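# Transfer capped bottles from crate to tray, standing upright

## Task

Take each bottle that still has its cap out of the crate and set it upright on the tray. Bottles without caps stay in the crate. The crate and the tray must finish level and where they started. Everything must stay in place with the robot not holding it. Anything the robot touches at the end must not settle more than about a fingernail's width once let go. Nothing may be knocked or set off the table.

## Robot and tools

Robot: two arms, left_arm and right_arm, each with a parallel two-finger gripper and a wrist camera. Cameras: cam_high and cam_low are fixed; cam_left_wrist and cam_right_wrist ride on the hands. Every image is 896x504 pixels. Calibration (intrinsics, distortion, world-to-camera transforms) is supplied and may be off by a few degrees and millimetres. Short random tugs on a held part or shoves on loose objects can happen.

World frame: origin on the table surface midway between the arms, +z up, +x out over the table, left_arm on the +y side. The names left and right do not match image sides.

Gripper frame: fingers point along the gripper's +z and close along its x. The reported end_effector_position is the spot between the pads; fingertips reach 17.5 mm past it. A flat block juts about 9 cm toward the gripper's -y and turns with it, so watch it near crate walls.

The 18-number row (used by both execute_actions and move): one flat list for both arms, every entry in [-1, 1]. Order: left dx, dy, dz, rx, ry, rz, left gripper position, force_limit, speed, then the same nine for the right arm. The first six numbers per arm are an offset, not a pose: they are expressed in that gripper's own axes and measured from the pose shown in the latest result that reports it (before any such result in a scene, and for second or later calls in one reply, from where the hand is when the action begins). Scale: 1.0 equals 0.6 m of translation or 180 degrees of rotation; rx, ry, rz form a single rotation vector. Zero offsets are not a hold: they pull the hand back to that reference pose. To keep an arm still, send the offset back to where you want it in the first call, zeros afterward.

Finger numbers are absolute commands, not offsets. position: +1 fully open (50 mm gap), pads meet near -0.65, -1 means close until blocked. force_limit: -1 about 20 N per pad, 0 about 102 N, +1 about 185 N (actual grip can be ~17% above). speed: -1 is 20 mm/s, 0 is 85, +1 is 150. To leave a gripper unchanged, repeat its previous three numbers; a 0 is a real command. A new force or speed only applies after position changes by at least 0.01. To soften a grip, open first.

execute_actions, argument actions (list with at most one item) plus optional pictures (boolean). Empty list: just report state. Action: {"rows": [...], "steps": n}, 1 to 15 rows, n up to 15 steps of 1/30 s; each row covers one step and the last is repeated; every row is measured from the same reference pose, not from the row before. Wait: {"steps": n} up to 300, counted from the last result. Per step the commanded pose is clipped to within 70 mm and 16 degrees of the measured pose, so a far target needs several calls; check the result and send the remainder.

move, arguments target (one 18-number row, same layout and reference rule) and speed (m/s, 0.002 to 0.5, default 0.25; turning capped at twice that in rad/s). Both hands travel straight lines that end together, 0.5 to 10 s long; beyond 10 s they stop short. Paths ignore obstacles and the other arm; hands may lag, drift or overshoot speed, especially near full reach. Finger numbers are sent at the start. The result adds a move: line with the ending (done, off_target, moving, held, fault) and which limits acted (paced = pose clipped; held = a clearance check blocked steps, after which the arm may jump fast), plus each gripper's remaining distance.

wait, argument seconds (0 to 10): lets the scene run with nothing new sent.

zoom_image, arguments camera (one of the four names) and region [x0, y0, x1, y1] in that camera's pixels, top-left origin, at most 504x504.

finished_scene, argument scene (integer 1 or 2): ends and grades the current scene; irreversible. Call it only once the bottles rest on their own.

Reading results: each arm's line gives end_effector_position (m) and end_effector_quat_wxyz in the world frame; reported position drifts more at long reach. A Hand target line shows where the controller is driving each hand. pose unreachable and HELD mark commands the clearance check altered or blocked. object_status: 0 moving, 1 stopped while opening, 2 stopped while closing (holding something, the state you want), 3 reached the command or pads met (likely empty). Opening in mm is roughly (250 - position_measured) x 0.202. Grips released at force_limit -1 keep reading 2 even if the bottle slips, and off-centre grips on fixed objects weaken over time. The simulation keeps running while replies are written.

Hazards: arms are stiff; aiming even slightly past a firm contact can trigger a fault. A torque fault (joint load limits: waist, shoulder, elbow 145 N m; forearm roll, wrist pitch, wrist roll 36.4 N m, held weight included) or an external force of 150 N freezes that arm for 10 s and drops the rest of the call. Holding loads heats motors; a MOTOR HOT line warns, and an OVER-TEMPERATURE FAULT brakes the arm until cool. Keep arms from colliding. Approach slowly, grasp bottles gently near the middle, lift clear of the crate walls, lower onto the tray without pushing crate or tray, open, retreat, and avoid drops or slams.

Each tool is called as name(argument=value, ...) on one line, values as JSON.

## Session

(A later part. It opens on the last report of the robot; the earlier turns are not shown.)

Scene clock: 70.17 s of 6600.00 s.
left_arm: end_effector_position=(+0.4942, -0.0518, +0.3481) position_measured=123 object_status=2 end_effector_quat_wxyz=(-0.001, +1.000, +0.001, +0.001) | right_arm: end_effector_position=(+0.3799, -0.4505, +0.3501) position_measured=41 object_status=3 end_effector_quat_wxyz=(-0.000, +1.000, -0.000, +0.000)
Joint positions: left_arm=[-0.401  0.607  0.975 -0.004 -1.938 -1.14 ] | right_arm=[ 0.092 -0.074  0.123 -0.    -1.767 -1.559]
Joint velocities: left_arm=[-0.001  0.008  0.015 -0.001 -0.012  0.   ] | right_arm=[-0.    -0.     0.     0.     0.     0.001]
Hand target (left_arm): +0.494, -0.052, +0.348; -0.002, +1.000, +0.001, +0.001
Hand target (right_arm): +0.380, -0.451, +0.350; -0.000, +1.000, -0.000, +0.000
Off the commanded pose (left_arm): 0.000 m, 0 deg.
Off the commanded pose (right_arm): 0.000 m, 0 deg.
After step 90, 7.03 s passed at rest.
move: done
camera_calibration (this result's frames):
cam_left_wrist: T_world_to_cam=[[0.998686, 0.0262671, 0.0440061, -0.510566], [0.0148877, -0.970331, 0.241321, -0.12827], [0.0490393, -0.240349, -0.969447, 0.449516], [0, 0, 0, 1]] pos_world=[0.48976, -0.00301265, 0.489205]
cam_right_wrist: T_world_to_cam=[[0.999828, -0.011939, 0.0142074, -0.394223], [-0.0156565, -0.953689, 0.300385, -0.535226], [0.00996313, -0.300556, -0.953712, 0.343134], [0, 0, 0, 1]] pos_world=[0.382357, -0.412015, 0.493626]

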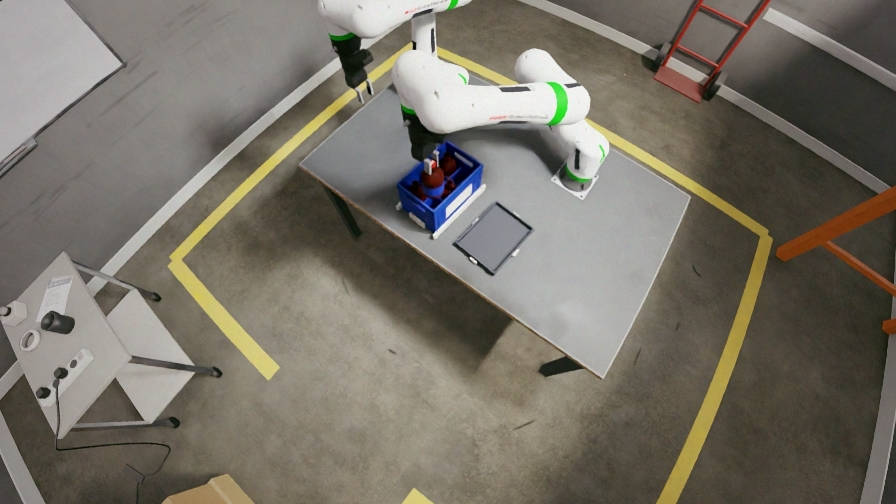

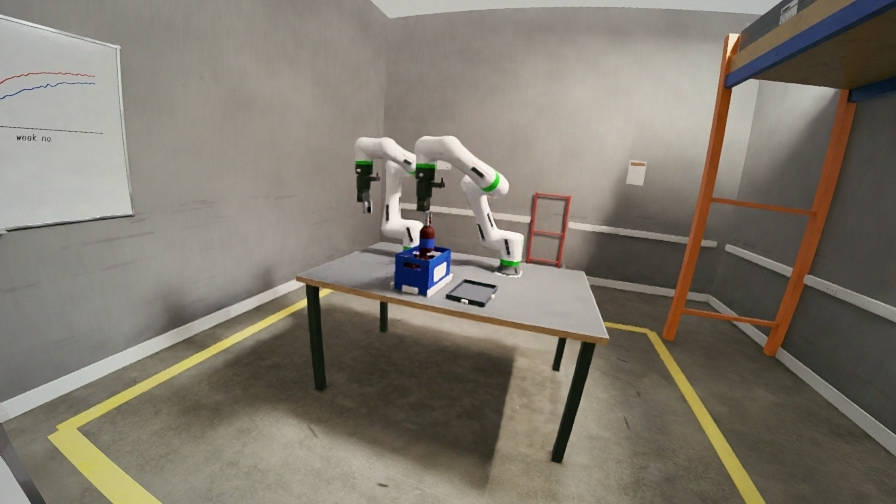

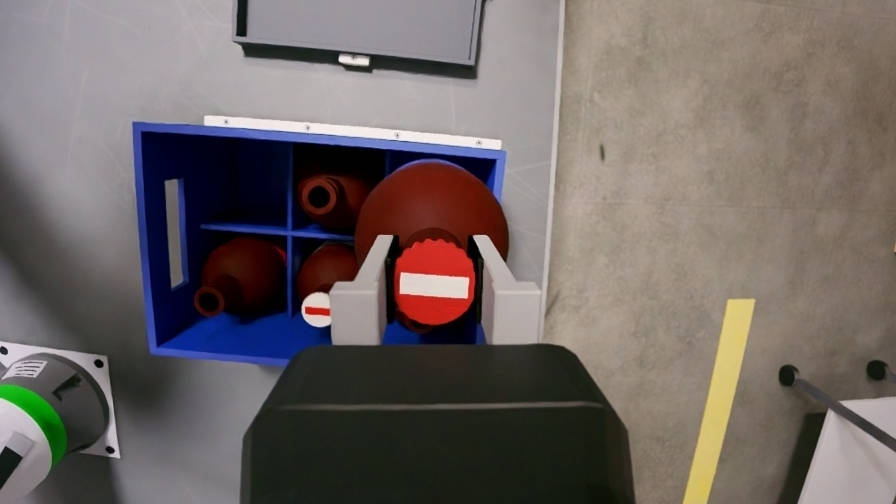

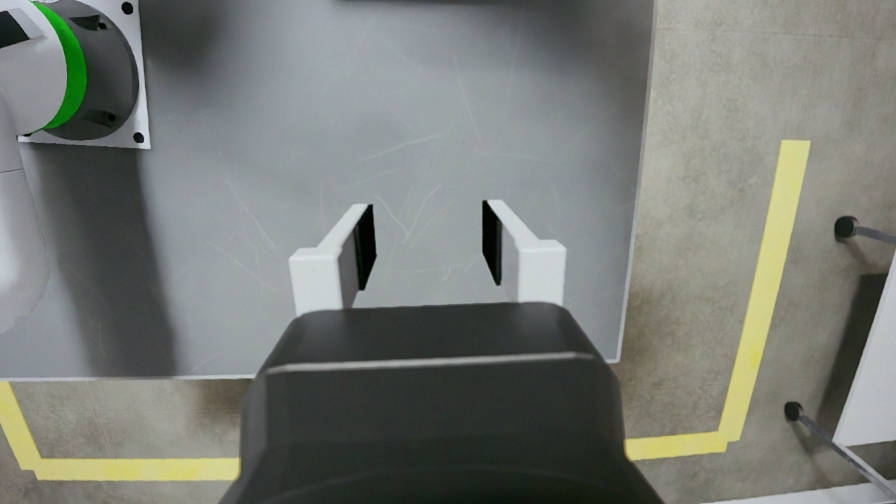

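move(target=[-0.024,-0.403,0.03,0,0,0,-1,-0.1,-0.3,0.042,-0.521,0.175,0,0,0,0.75,-0.5,0.5], speed=0.25)

zoom_image(camera="cam_right_wrist", region=[290, 110, 570, 320])

Scene clock: 75.43 s of 6600.00 s.
left_arm: end_effector_position=(+0.4798, +0.1898, +0.3306) position_measured=123 object_status=2 end_effector_quat_wxyz=(-0.001, +1.000, +0.001, +0.001) | right_arm: end_effector_position=(+0.4052, -0.1381, +0.2453) position_measured=41 object_status=3 end_effector_quat_wxyz=(-0.000, +1.000, -0.000, +0.000)
Joint positions: left_arm=[ 0.007  0.217  0.389 -0.003 -1.74  -1.547] | right_arm=[ 0.801  0.006 -0.044  0.    -1.519 -2.268]
Joint velocities: left_arm=[ 0.002 -0.001 -0.002  0.001  0.    -0.002] | right_arm=[ 0.002  0.002  0.002  0.    -0.    -0.002]
Hand target (left_arm): +0.480, +0.190, +0.331; -0.001, +1.000, +0.001, +0.001
Hand target (right_arm): +0.405, -0.138, +0.245; -0.000, +1.000, -0.000, +0.000
Off the commanded pose (left_arm): 0.001 m, 0 deg.
Off the commanded pose (right_arm): 0.000 m, 0 deg.
move: done
camera_calibration (this result's frames):
cam_left_wrist: T_world_to_cam=[[0.998695, 0.0262772, 0.0438033, -0.50171], [0.0149299, -0.970249, 0.241649, 0.110481], [0.04885, -0.240679, -0.969375, 0.491467], [0, 0, 0, 1]] pos_world=[0.475397, 0.238664, 0.471695]
cam_right_wrist: T_world_to_cam=[[0.99983, -0.0119595, 0.0140659, -0.414215], [-0.0156298, -0.953803, 0.300025, -0.205336], [0.00982796, -0.300194, -0.953828, 0.336924], [0, 0, 0, 1]] pos_world=[0.407623, -0.0996617, 0.3888]

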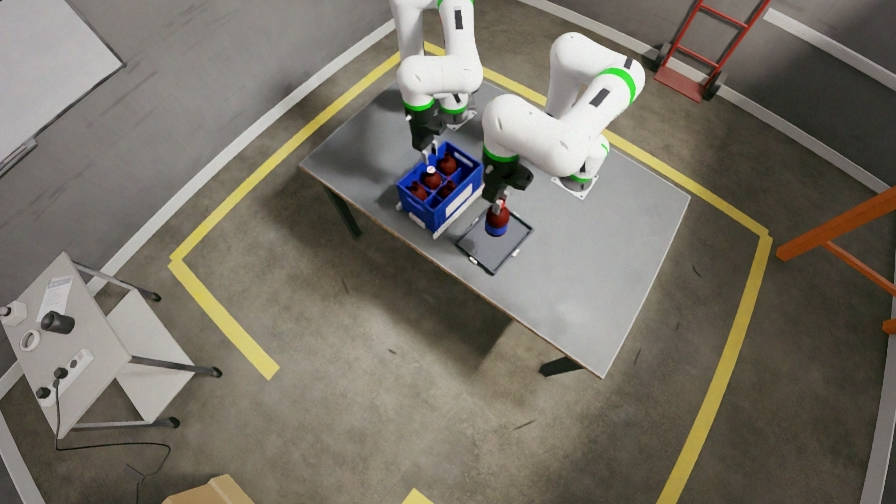

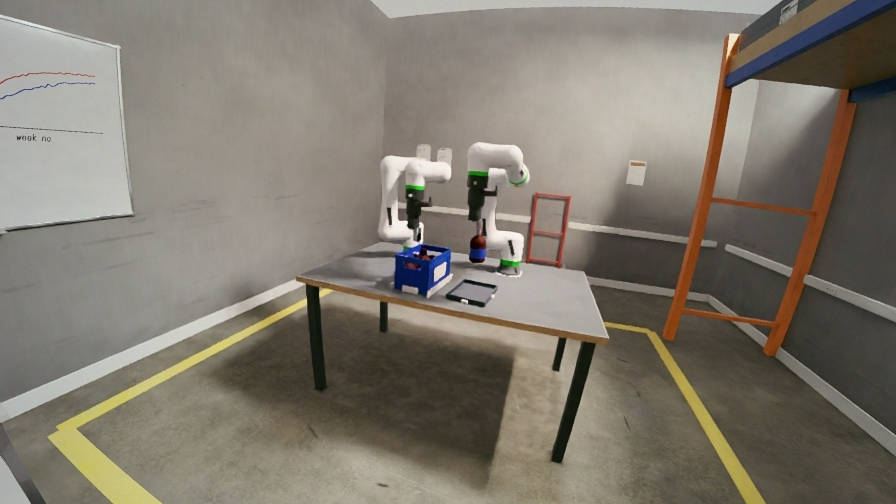

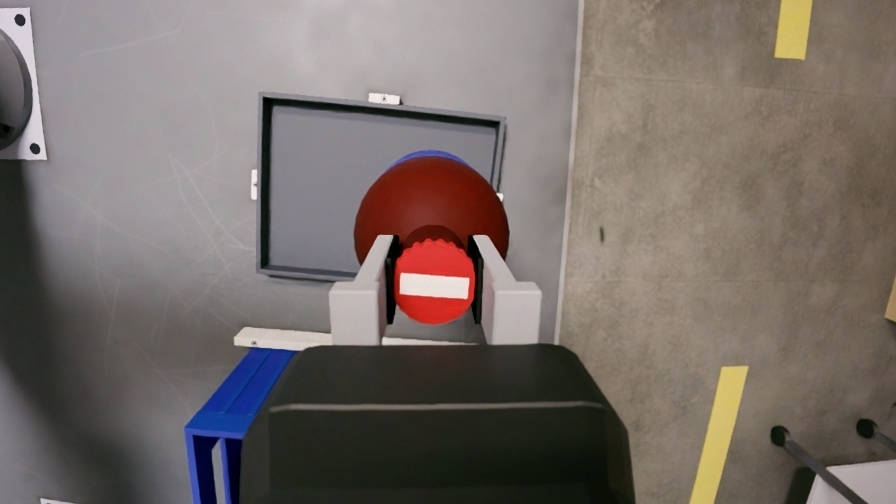

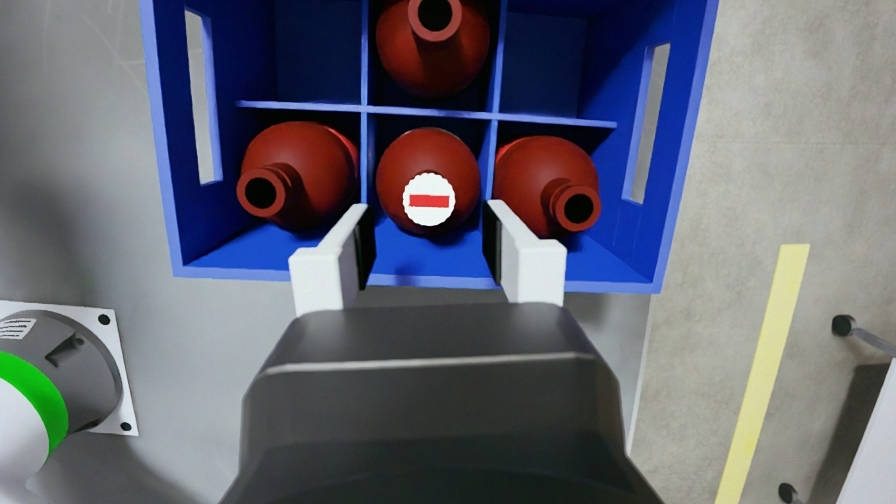

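Region (290, 110, 570, 320) of cam_right_wrist's 896x504 image, scaled by 1.800, with more detail than that image has; it fills the top 378 rows of this view, and the rest is white.

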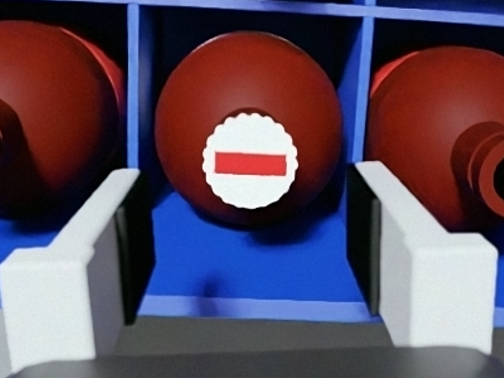

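move(target=[0,0,0.274,0,0,0,-1,-0.1,-0.3,0,0,0.155,0,0,0,0.75,-0.5,0.5], speed=0.2)

zoom_image(camera="cam_low", region=[390, 220, 510, 315])

zoom_image(camera="cam_right_wrist", region=[290, 110, 570, 320])

Scene clock: 82.73 s of 6600.00 s.
left_arm: end_effector_position=(+0.4804, +0.1902, +0.1663) position_measured=123 object_status=2 end_effector_quat_wxyz=(-0.001, +1.000, +0.001, +0.001) | right_arm: end_effector_position=(+0.4053, -0.1380, +0.1523) position_measured=41 object_status=3 end_effector_quat_wxyz=(-0.000, +1.000, -0.000, +0.000)
Joint positions: left_arm=[ 0.008  0.227  0.016 -0.003 -1.358 -1.547] | right_arm=[ 0.801  0.043 -0.226 -0.    -1.301 -2.267]
Joint velocities: left_arm=[ 0.     0.001 -0.003  0.     0.005 -0.001] | right_arm=[ 0.001  0.001 -0.001  0.002 -0.    -0.   ]
Hand target (left_arm): +0.480, +0.190, +0.166; -0.001, +1.000, +0.001, +0.001
Hand target (right_arm): +0.405, -0.138, +0.152; -0.000, +1.000, -0.000, +0.000
Off the commanded pose (left_arm): 0.000 m, 0 deg.
Off the commanded pose (right_arm): 0.000 m, 0 deg.
move: done
camera_calibration (this result's frames):
cam_left_wrist: T_world_to_cam=[[0.998697, 0.026216, 0.043787, -0.495105], [0.0148757, -0.970256, 0.241623, 0.150594], [0.048819, -0.240657, -0.969382, 0.332317], [0, 0, 0, 1]] pos_world=[0.475996, 0.239069, 0.307435]
cam_right_wrist: T_world_to_cam=[[0.999831, -0.0118646, 0.0140217, -0.413007], [-0.0155253, -0.953827, 0.299956, -0.177364], [0.00981542, -0.300123, -0.95385, 0.248329], [0, 0, 0, 1]] pos_world=[0.407746, -0.0995451, 0.295861]

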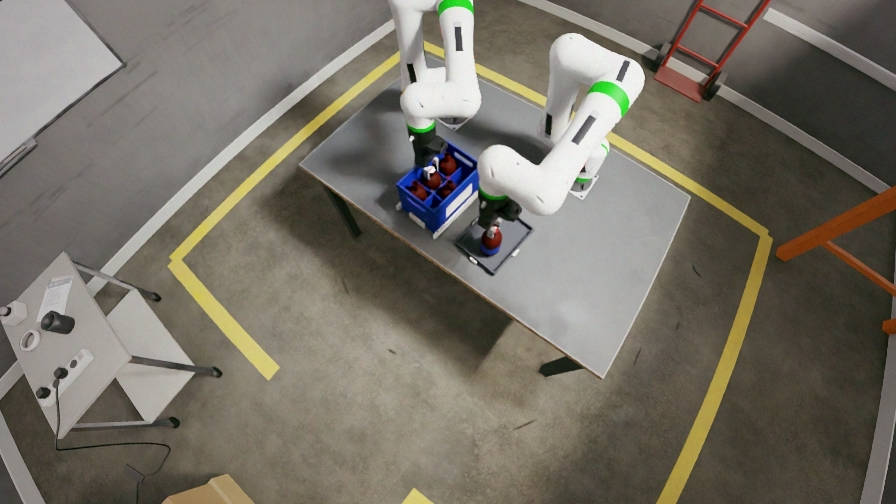

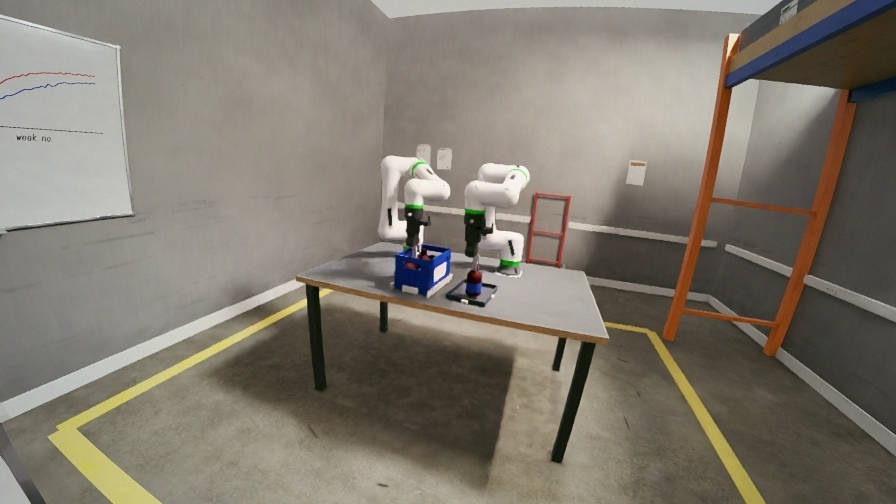

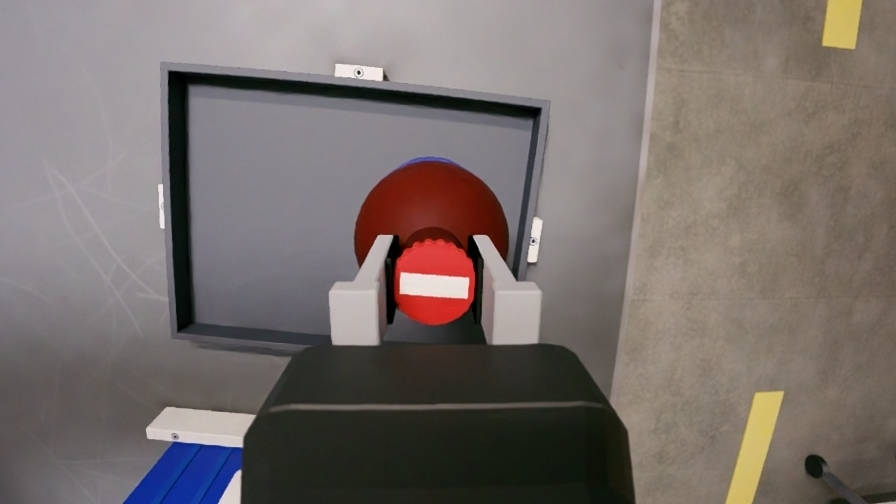

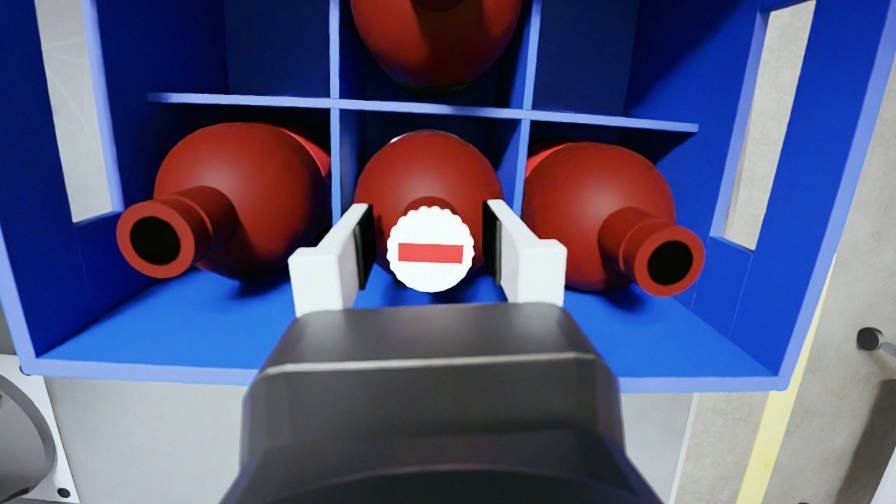

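Region (390, 220, 510, 315) of cam_low's 896x504 image, scaled by 4.200, with more detail than that image has; it fills the top 399 rows of this view, and the rest is white.

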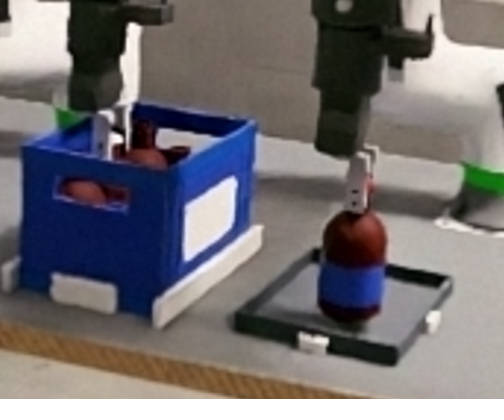

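Region (290, 110, 570, 320) of cam_right_wrist's 896x504 image, scaled by 1.800, with more detail than that image has; it fills the top 378 rows of this view, and the rest is white.

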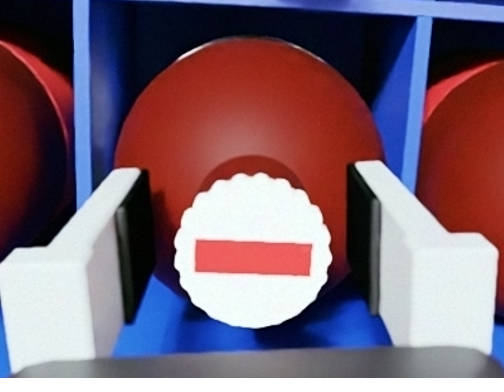

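move(target=[0,0,0.0205,0,0,0,-1,-0.1,-0.3,0,0,0,0,0,0,-1,0.1,-0.3], speed=0.03)

zoom_image(camera="cam_low", region=[440, 250, 510, 315])

Scene clock: 85.50 s of 6600.00 s.
left_arm: end_effector_position=(+0.4805, +0.1903, +0.1541) position_measured=123 object_status=2 end_effector_quat_wxyz=(-0.001, +1.000, +0.001, +0.001) | right_arm: end_effector_position=(+0.4053, -0.1380, +0.1523) position_measured=124 object_status=2 end_effector_quat_wxyz=(-0.000, +1.000, -0.000, +0.000)
Joint positions: left_arm=[ 0.008  0.233 -0.005 -0.003 -1.33  -1.547] | right_arm=[ 0.801  0.043 -0.226  0.    -1.301 -2.268]
Joint velocities: left_arm=[ 0.     0.    -0.003  0.     0.003 -0.001] | right_arm=[ 0.002 -0.     0.     0.001  0.001  0.   ]
Hand target (left_arm): +0.480, +0.190, +0.154; -0.001, +1.000, +0.001, +0.001
Hand target (right_arm): +0.405, -0.138, +0.152; -0.000, +1.000, -0.000, +0.000
Off the commanded pose (left_arm): 0.000 m, 0 deg.
Off the commanded pose (right_arm): 0.000 m, 0 deg.
move: done
camera_calibration (this result's frames):
cam_left_wrist: T_world_to_cam=[[0.998698, 0.0261781, 0.0437923, -0.494613], [0.0148381, -0.970259, 0.241612, 0.153594], [0.0488148, -0.240648, -0.969384, 0.3205], [0, 0, 0, 1]] pos_world=[0.476045, 0.239102, 0.295238]
cam_right_wrist: T_world_to_cam=[[0.999831, -0.0119702, 0.0139738, -0.413008], [-0.0156131, -0.95378, 0.300101, -0.177368], [0.00973566, -0.300268, -0.953805, 0.24827], [0, 0, 0, 1]] pos_world=[0.407751, -0.0995666, 0.295801]

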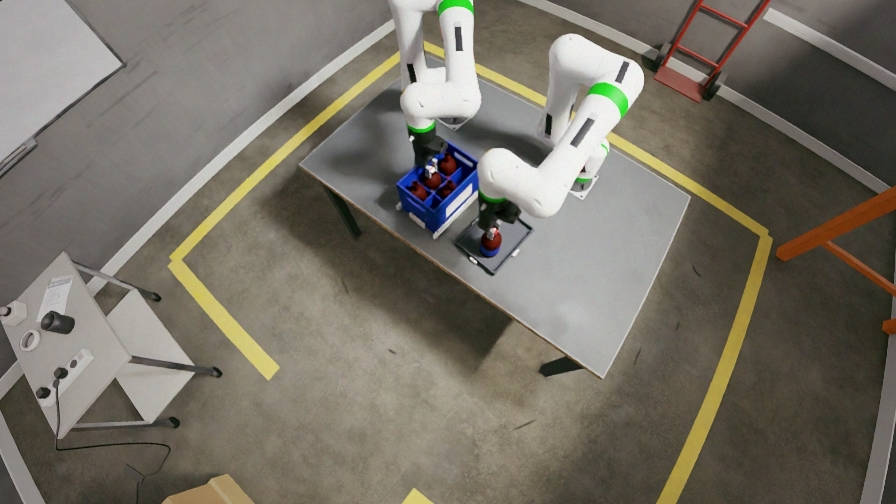

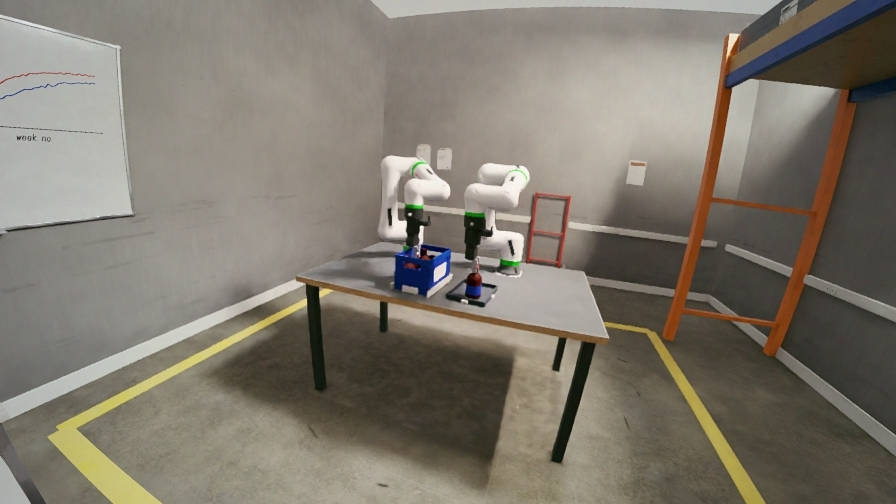

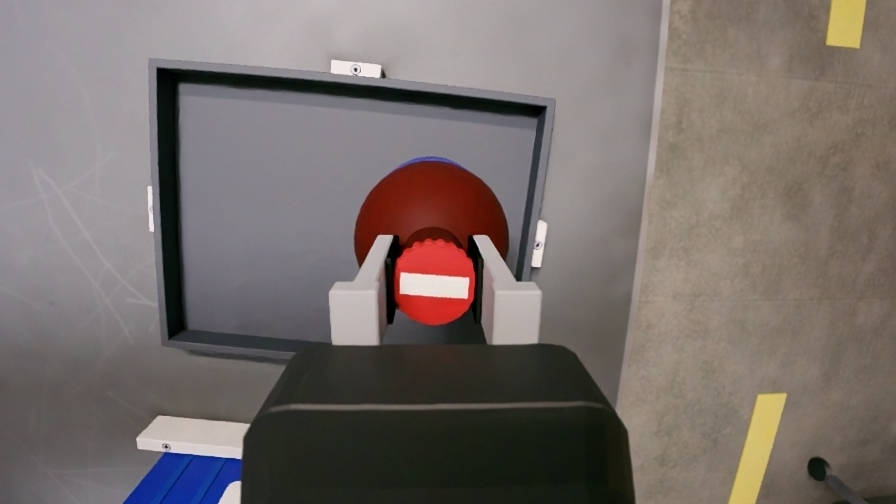

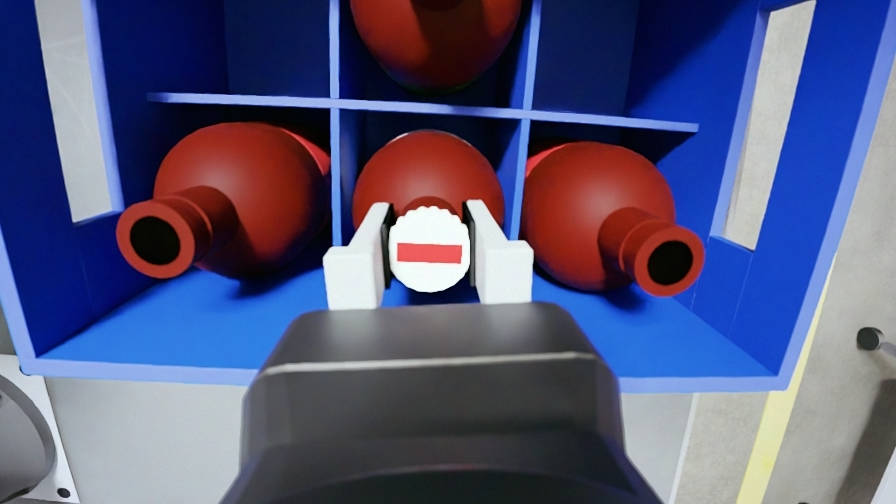

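Region (440, 250, 510, 315) of cam_low's 896x504 image, scaled by 7.200, with more detail than that image has; it fills the top 468 rows of this view, and the rest is white.

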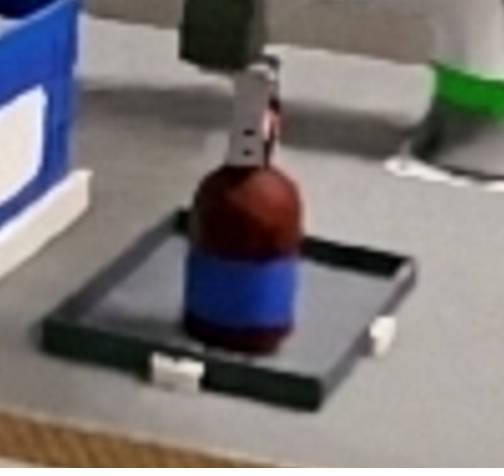

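move(target=[0,0,0.0035,0,0,0,-1,-0.1,-0.3,0,0,-0.326,0,0,0,-1,0.1,-0.3], speed=0.22)

zoom_image(camera="cam_left_wrist", region=[300, 140, 580, 350])

Scene clock: 88.97 s of 6600.00 s.
left_arm: end_effector_position=(+0.4805, +0.1903, +0.1520) position_measured=123 object_status=2 end_effector_quat_wxyz=(-0.001, +1.000, +0.001, +0.001) | right_arm: end_effector_position=(+0.4050, -0.1382, +0.3478) position_measured=124 object_status=2 end_effector_quat_wxyz=(-0.000, +1.000, -0.000, +0.000)
Joint positions: left_arm=[ 0.008  0.235 -0.008 -0.003 -1.325 -1.547] | right_arm=[ 0.801  0.023  0.212  0.    -1.759 -2.268]
Joint velocities: left_arm=[-0.    -0.     0.001  0.    -0.001 -0.002] | right_arm=[-0.001  0.002  0.005 -0.001 -0.004  0.   ]
Hand target (left_arm): +0.480, +0.190, +0.152; -0.001, +1.000, +0.001, +0.001
Hand target (right_arm): +0.405, -0.138, +0.348; -0.000, +1.000, -0.000, +0.000
Off the commanded pose (left_arm): 0.000 m, 0 deg.
Off the commanded pose (right_arm): 0.000 m, 0 deg.
move: done
camera_calibration (this result's frames):
cam_left_wrist: T_world_to_cam=[[0.998697, 0.0262071, 0.0437921, -0.494534], [0.0148662, -0.970258, 0.241615, 0.154091], [0.0488216, -0.240649, -0.969383, 0.318463], [0, 0, 0, 1]] pos_world=[0.476051, 0.239106, 0.293139]
cam_right_wrist: T_world_to_cam=[[0.999831, -0.0118868, 0.0140378, -0.415444], [-0.0155528, -0.953779, 0.300107, -0.236256], [0.00982166, -0.300274, -0.953802, 0.434636], [0, 0, 0, 1]] pos_world=[0.40743, -0.0997646, 0.491291]

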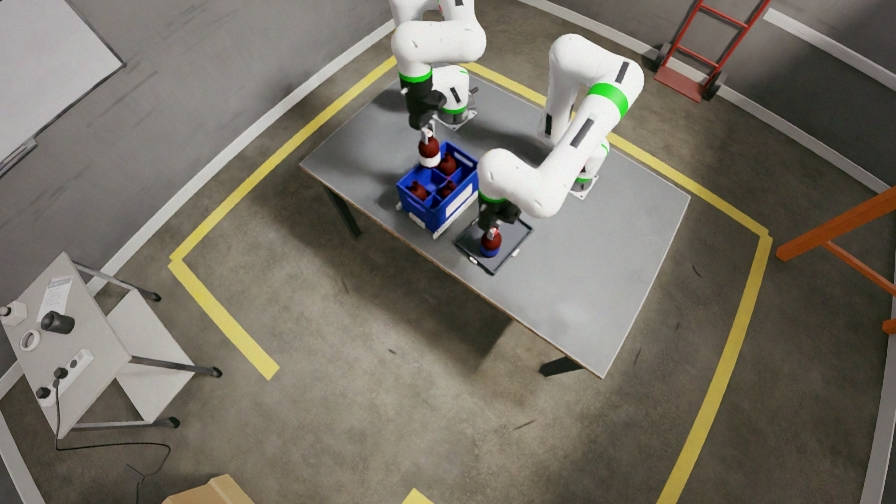

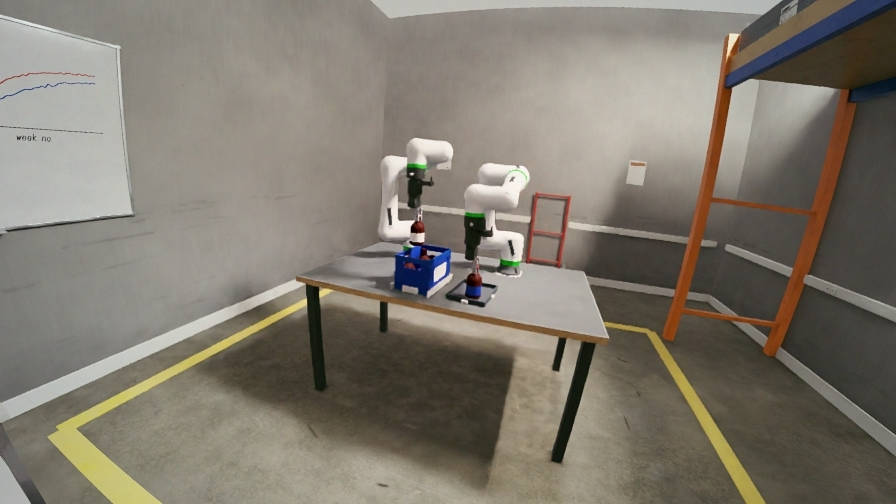

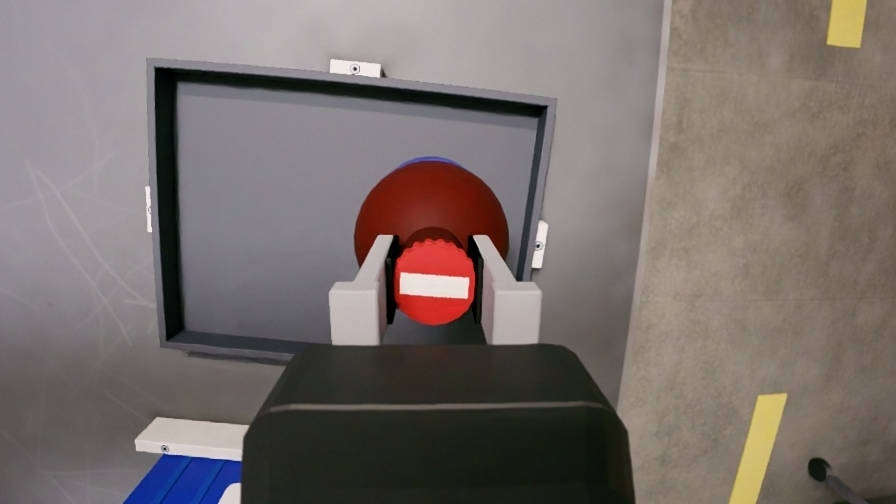

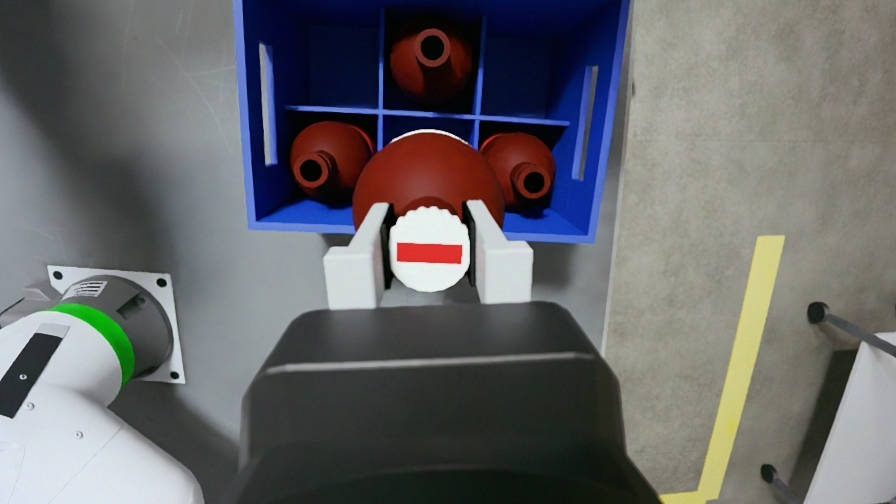

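Region (300, 140, 580, 350) of cam_left_wrist's 896x504 image, scaled by 1.800, with more detail than that image has; it fills the top 378 rows of this view, and the rest is white.

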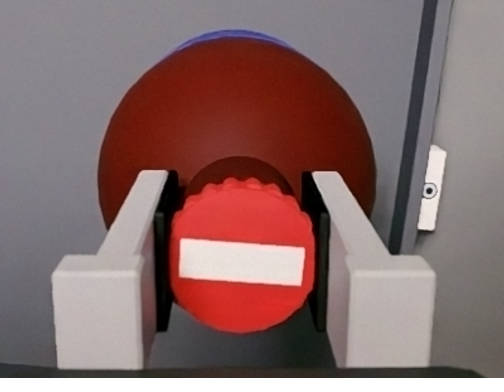

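execute_actions(actions=[{"rows":[[0,0,0.001,0,0,0,-1,-0.1,-0.3,0,0,0,0,0,0,-1,0.1,-0.3],[0,0,0.002,0,0,0,-1,-0.1,-0.3,0,0,0,0,0,0,-1,0.1,-0.3],[0,0,0.0027,0,0,0,-1,-0.1,-0.3,0,0,0,0,0,0,-1,0.1,-0.3]],"steps":10}])

zoom_image(camera="cam_left_wrist", region=[300, 140, 580, 350])

Scene clock: 92.27 s of 6600.00 s.
left_arm: end_effector_position=(+0.4805, +0.1903, +0.1505) position_measured=123 object_status=2 end_effector_quat_wxyz=(-0.001, +1.000, +0.001, +0.001) | right_arm: end_effector_position=(+0.4050, -0.1382, +0.3477) position_measured=124 object_status=2 end_effector_quat_wxyz=(-0.000, +1.000, -0.000, +0.000)
Joint positions: left_arm=[ 0.008  0.236 -0.011 -0.003 -1.322 -1.547] | right_arm=[ 0.801  0.023  0.212  0.    -1.759 -2.268]
Joint velocities: left_arm=[-0.     0.    -0.001  0.     0.001 -0.001] | right_arm=[-0.001 -0.    -0.001  0.001  0.    -0.001]
Hand target (left_arm): +0.480, +0.190, +0.150; -0.001, +1.000, +0.001, +0.001
Hand target (right_arm): +0.405, -0.138, +0.348; -0.000, +1.000, -0.000, +0.000
Off the commanded pose (left_arm): 0.000 m, 0 deg.
Off the commanded pose (right_arm): 0.000 m, 0 deg.
Steps of this call (steps 1 to 89: nothing new was sent; steps 90 to 99: all 10 steps of this action). Readings (end_effector_position | what the end effector reports):
90: left_arm (+0.4805, +0.1903, +0.1520) | right_arm (+0.4050, -0.1382, +0.3479) | left_arm position_measured=123 object_status=2 | right_arm position_measured=124 object_status=2
91: left_arm (+0.4805, +0.1903, +0.1518) | right_arm (+0.4050, -0.1382, +0.3479) | left_arm position_measured=123 object_status=2 | right_arm position_measured=124 object_status=2
93: left_arm (+0.4805, +0.1903, +0.1512) | right_arm (+0.4050, -0.1382, +0.3479) | left_arm position_measured=123 object_status=2 | right_arm position_measured=124 object_status=2
97: left_arm (+0.4805, +0.1903, +0.1506) | right_arm (+0.4050, -0.1382, +0.3477) | left_arm position_measured=123 object_status=2 | right_arm position_measured=124 object_status=2
99: the state above
camera_calibration (this result's frames):
cam_left_wrist: T_world_to_cam=[[0.998698, 0.0261697, 0.0437926, -0.494466], [0.0148296, -0.970258, 0.241618, 0.154482], [0.0488132, -0.240654, -0.969383, 0.316965], [0, 0, 0, 1]] pos_world=[0.476059, 0.239106, 0.291589]
cam_right_wrist: T_world_to_cam=[[0.999832, -0.0119552, 0.0139243, -0.41545], [-0.0155844, -0.953767, 0.300141, -0.236252], [0.00969228, -0.300308, -0.953793, 0.43464], [0, 0, 0, 1]] pos_world=[0.407486, -0.0997709, 0.49125]

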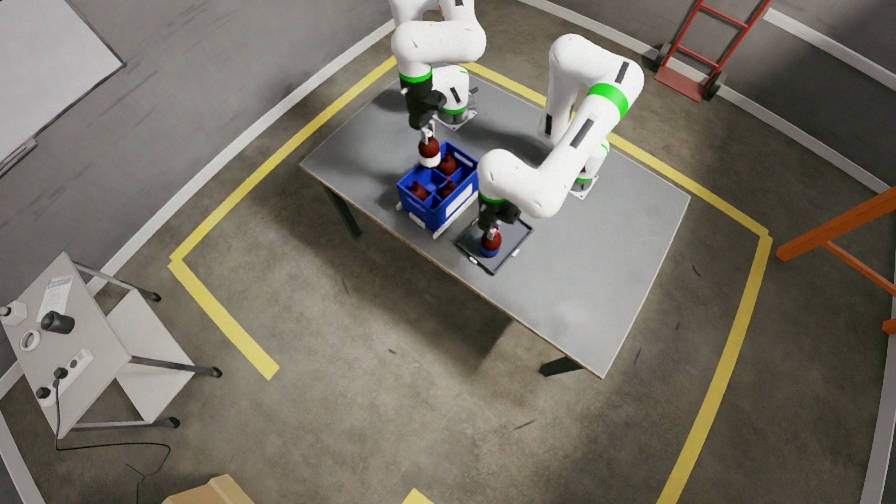

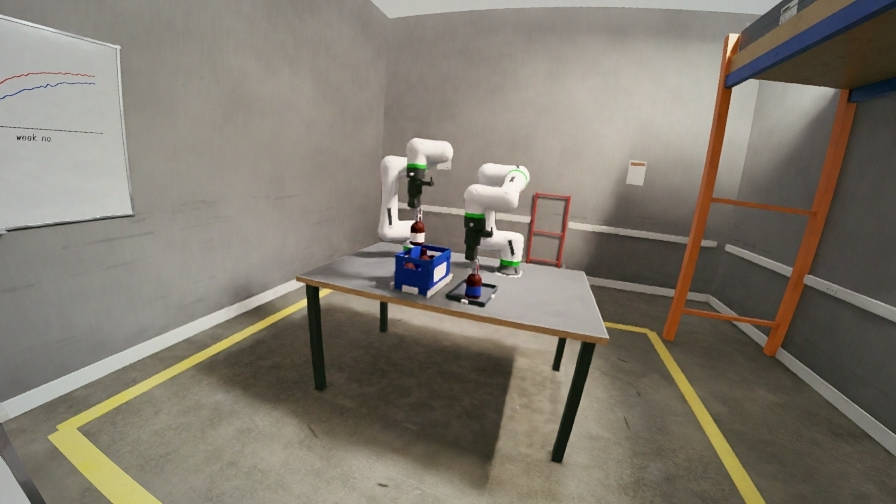

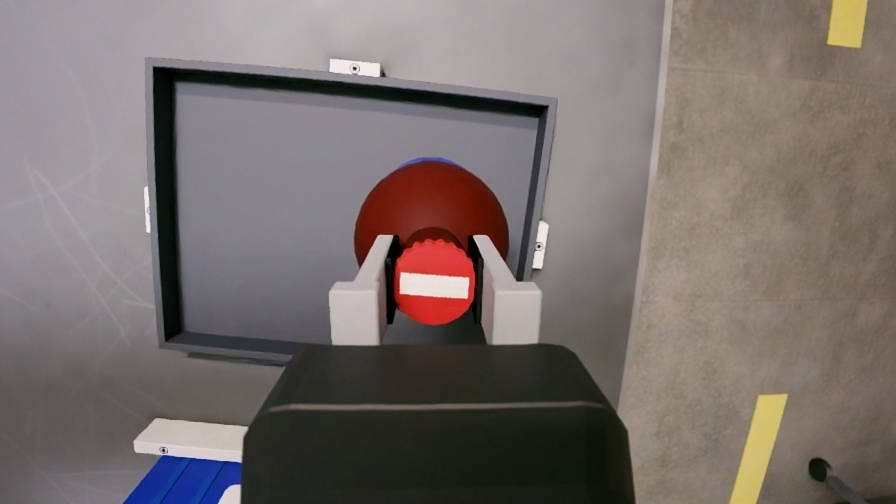

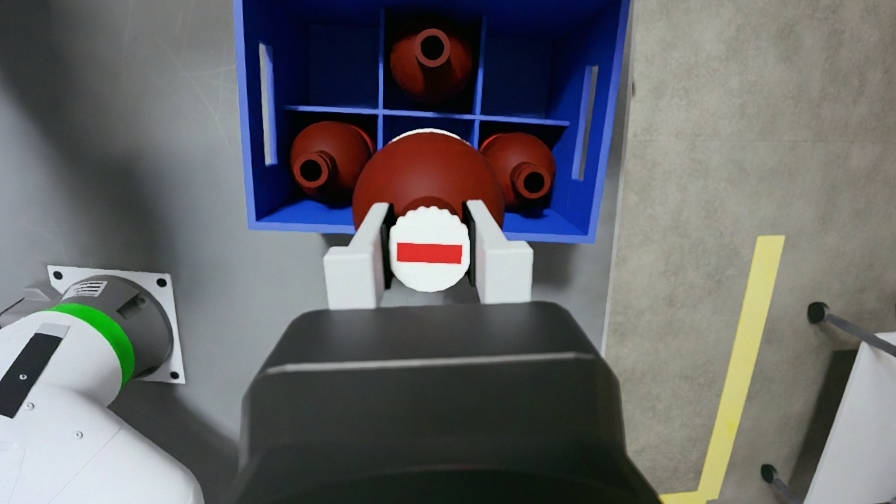

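Region (300, 140, 580, 350) of cam_left_wrist's 896x504 image, scaled by 1.800, with more detail than that image has; it fills the top 378 rows of this view, and the rest is white.

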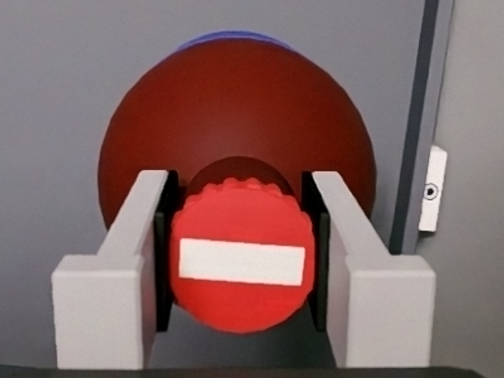

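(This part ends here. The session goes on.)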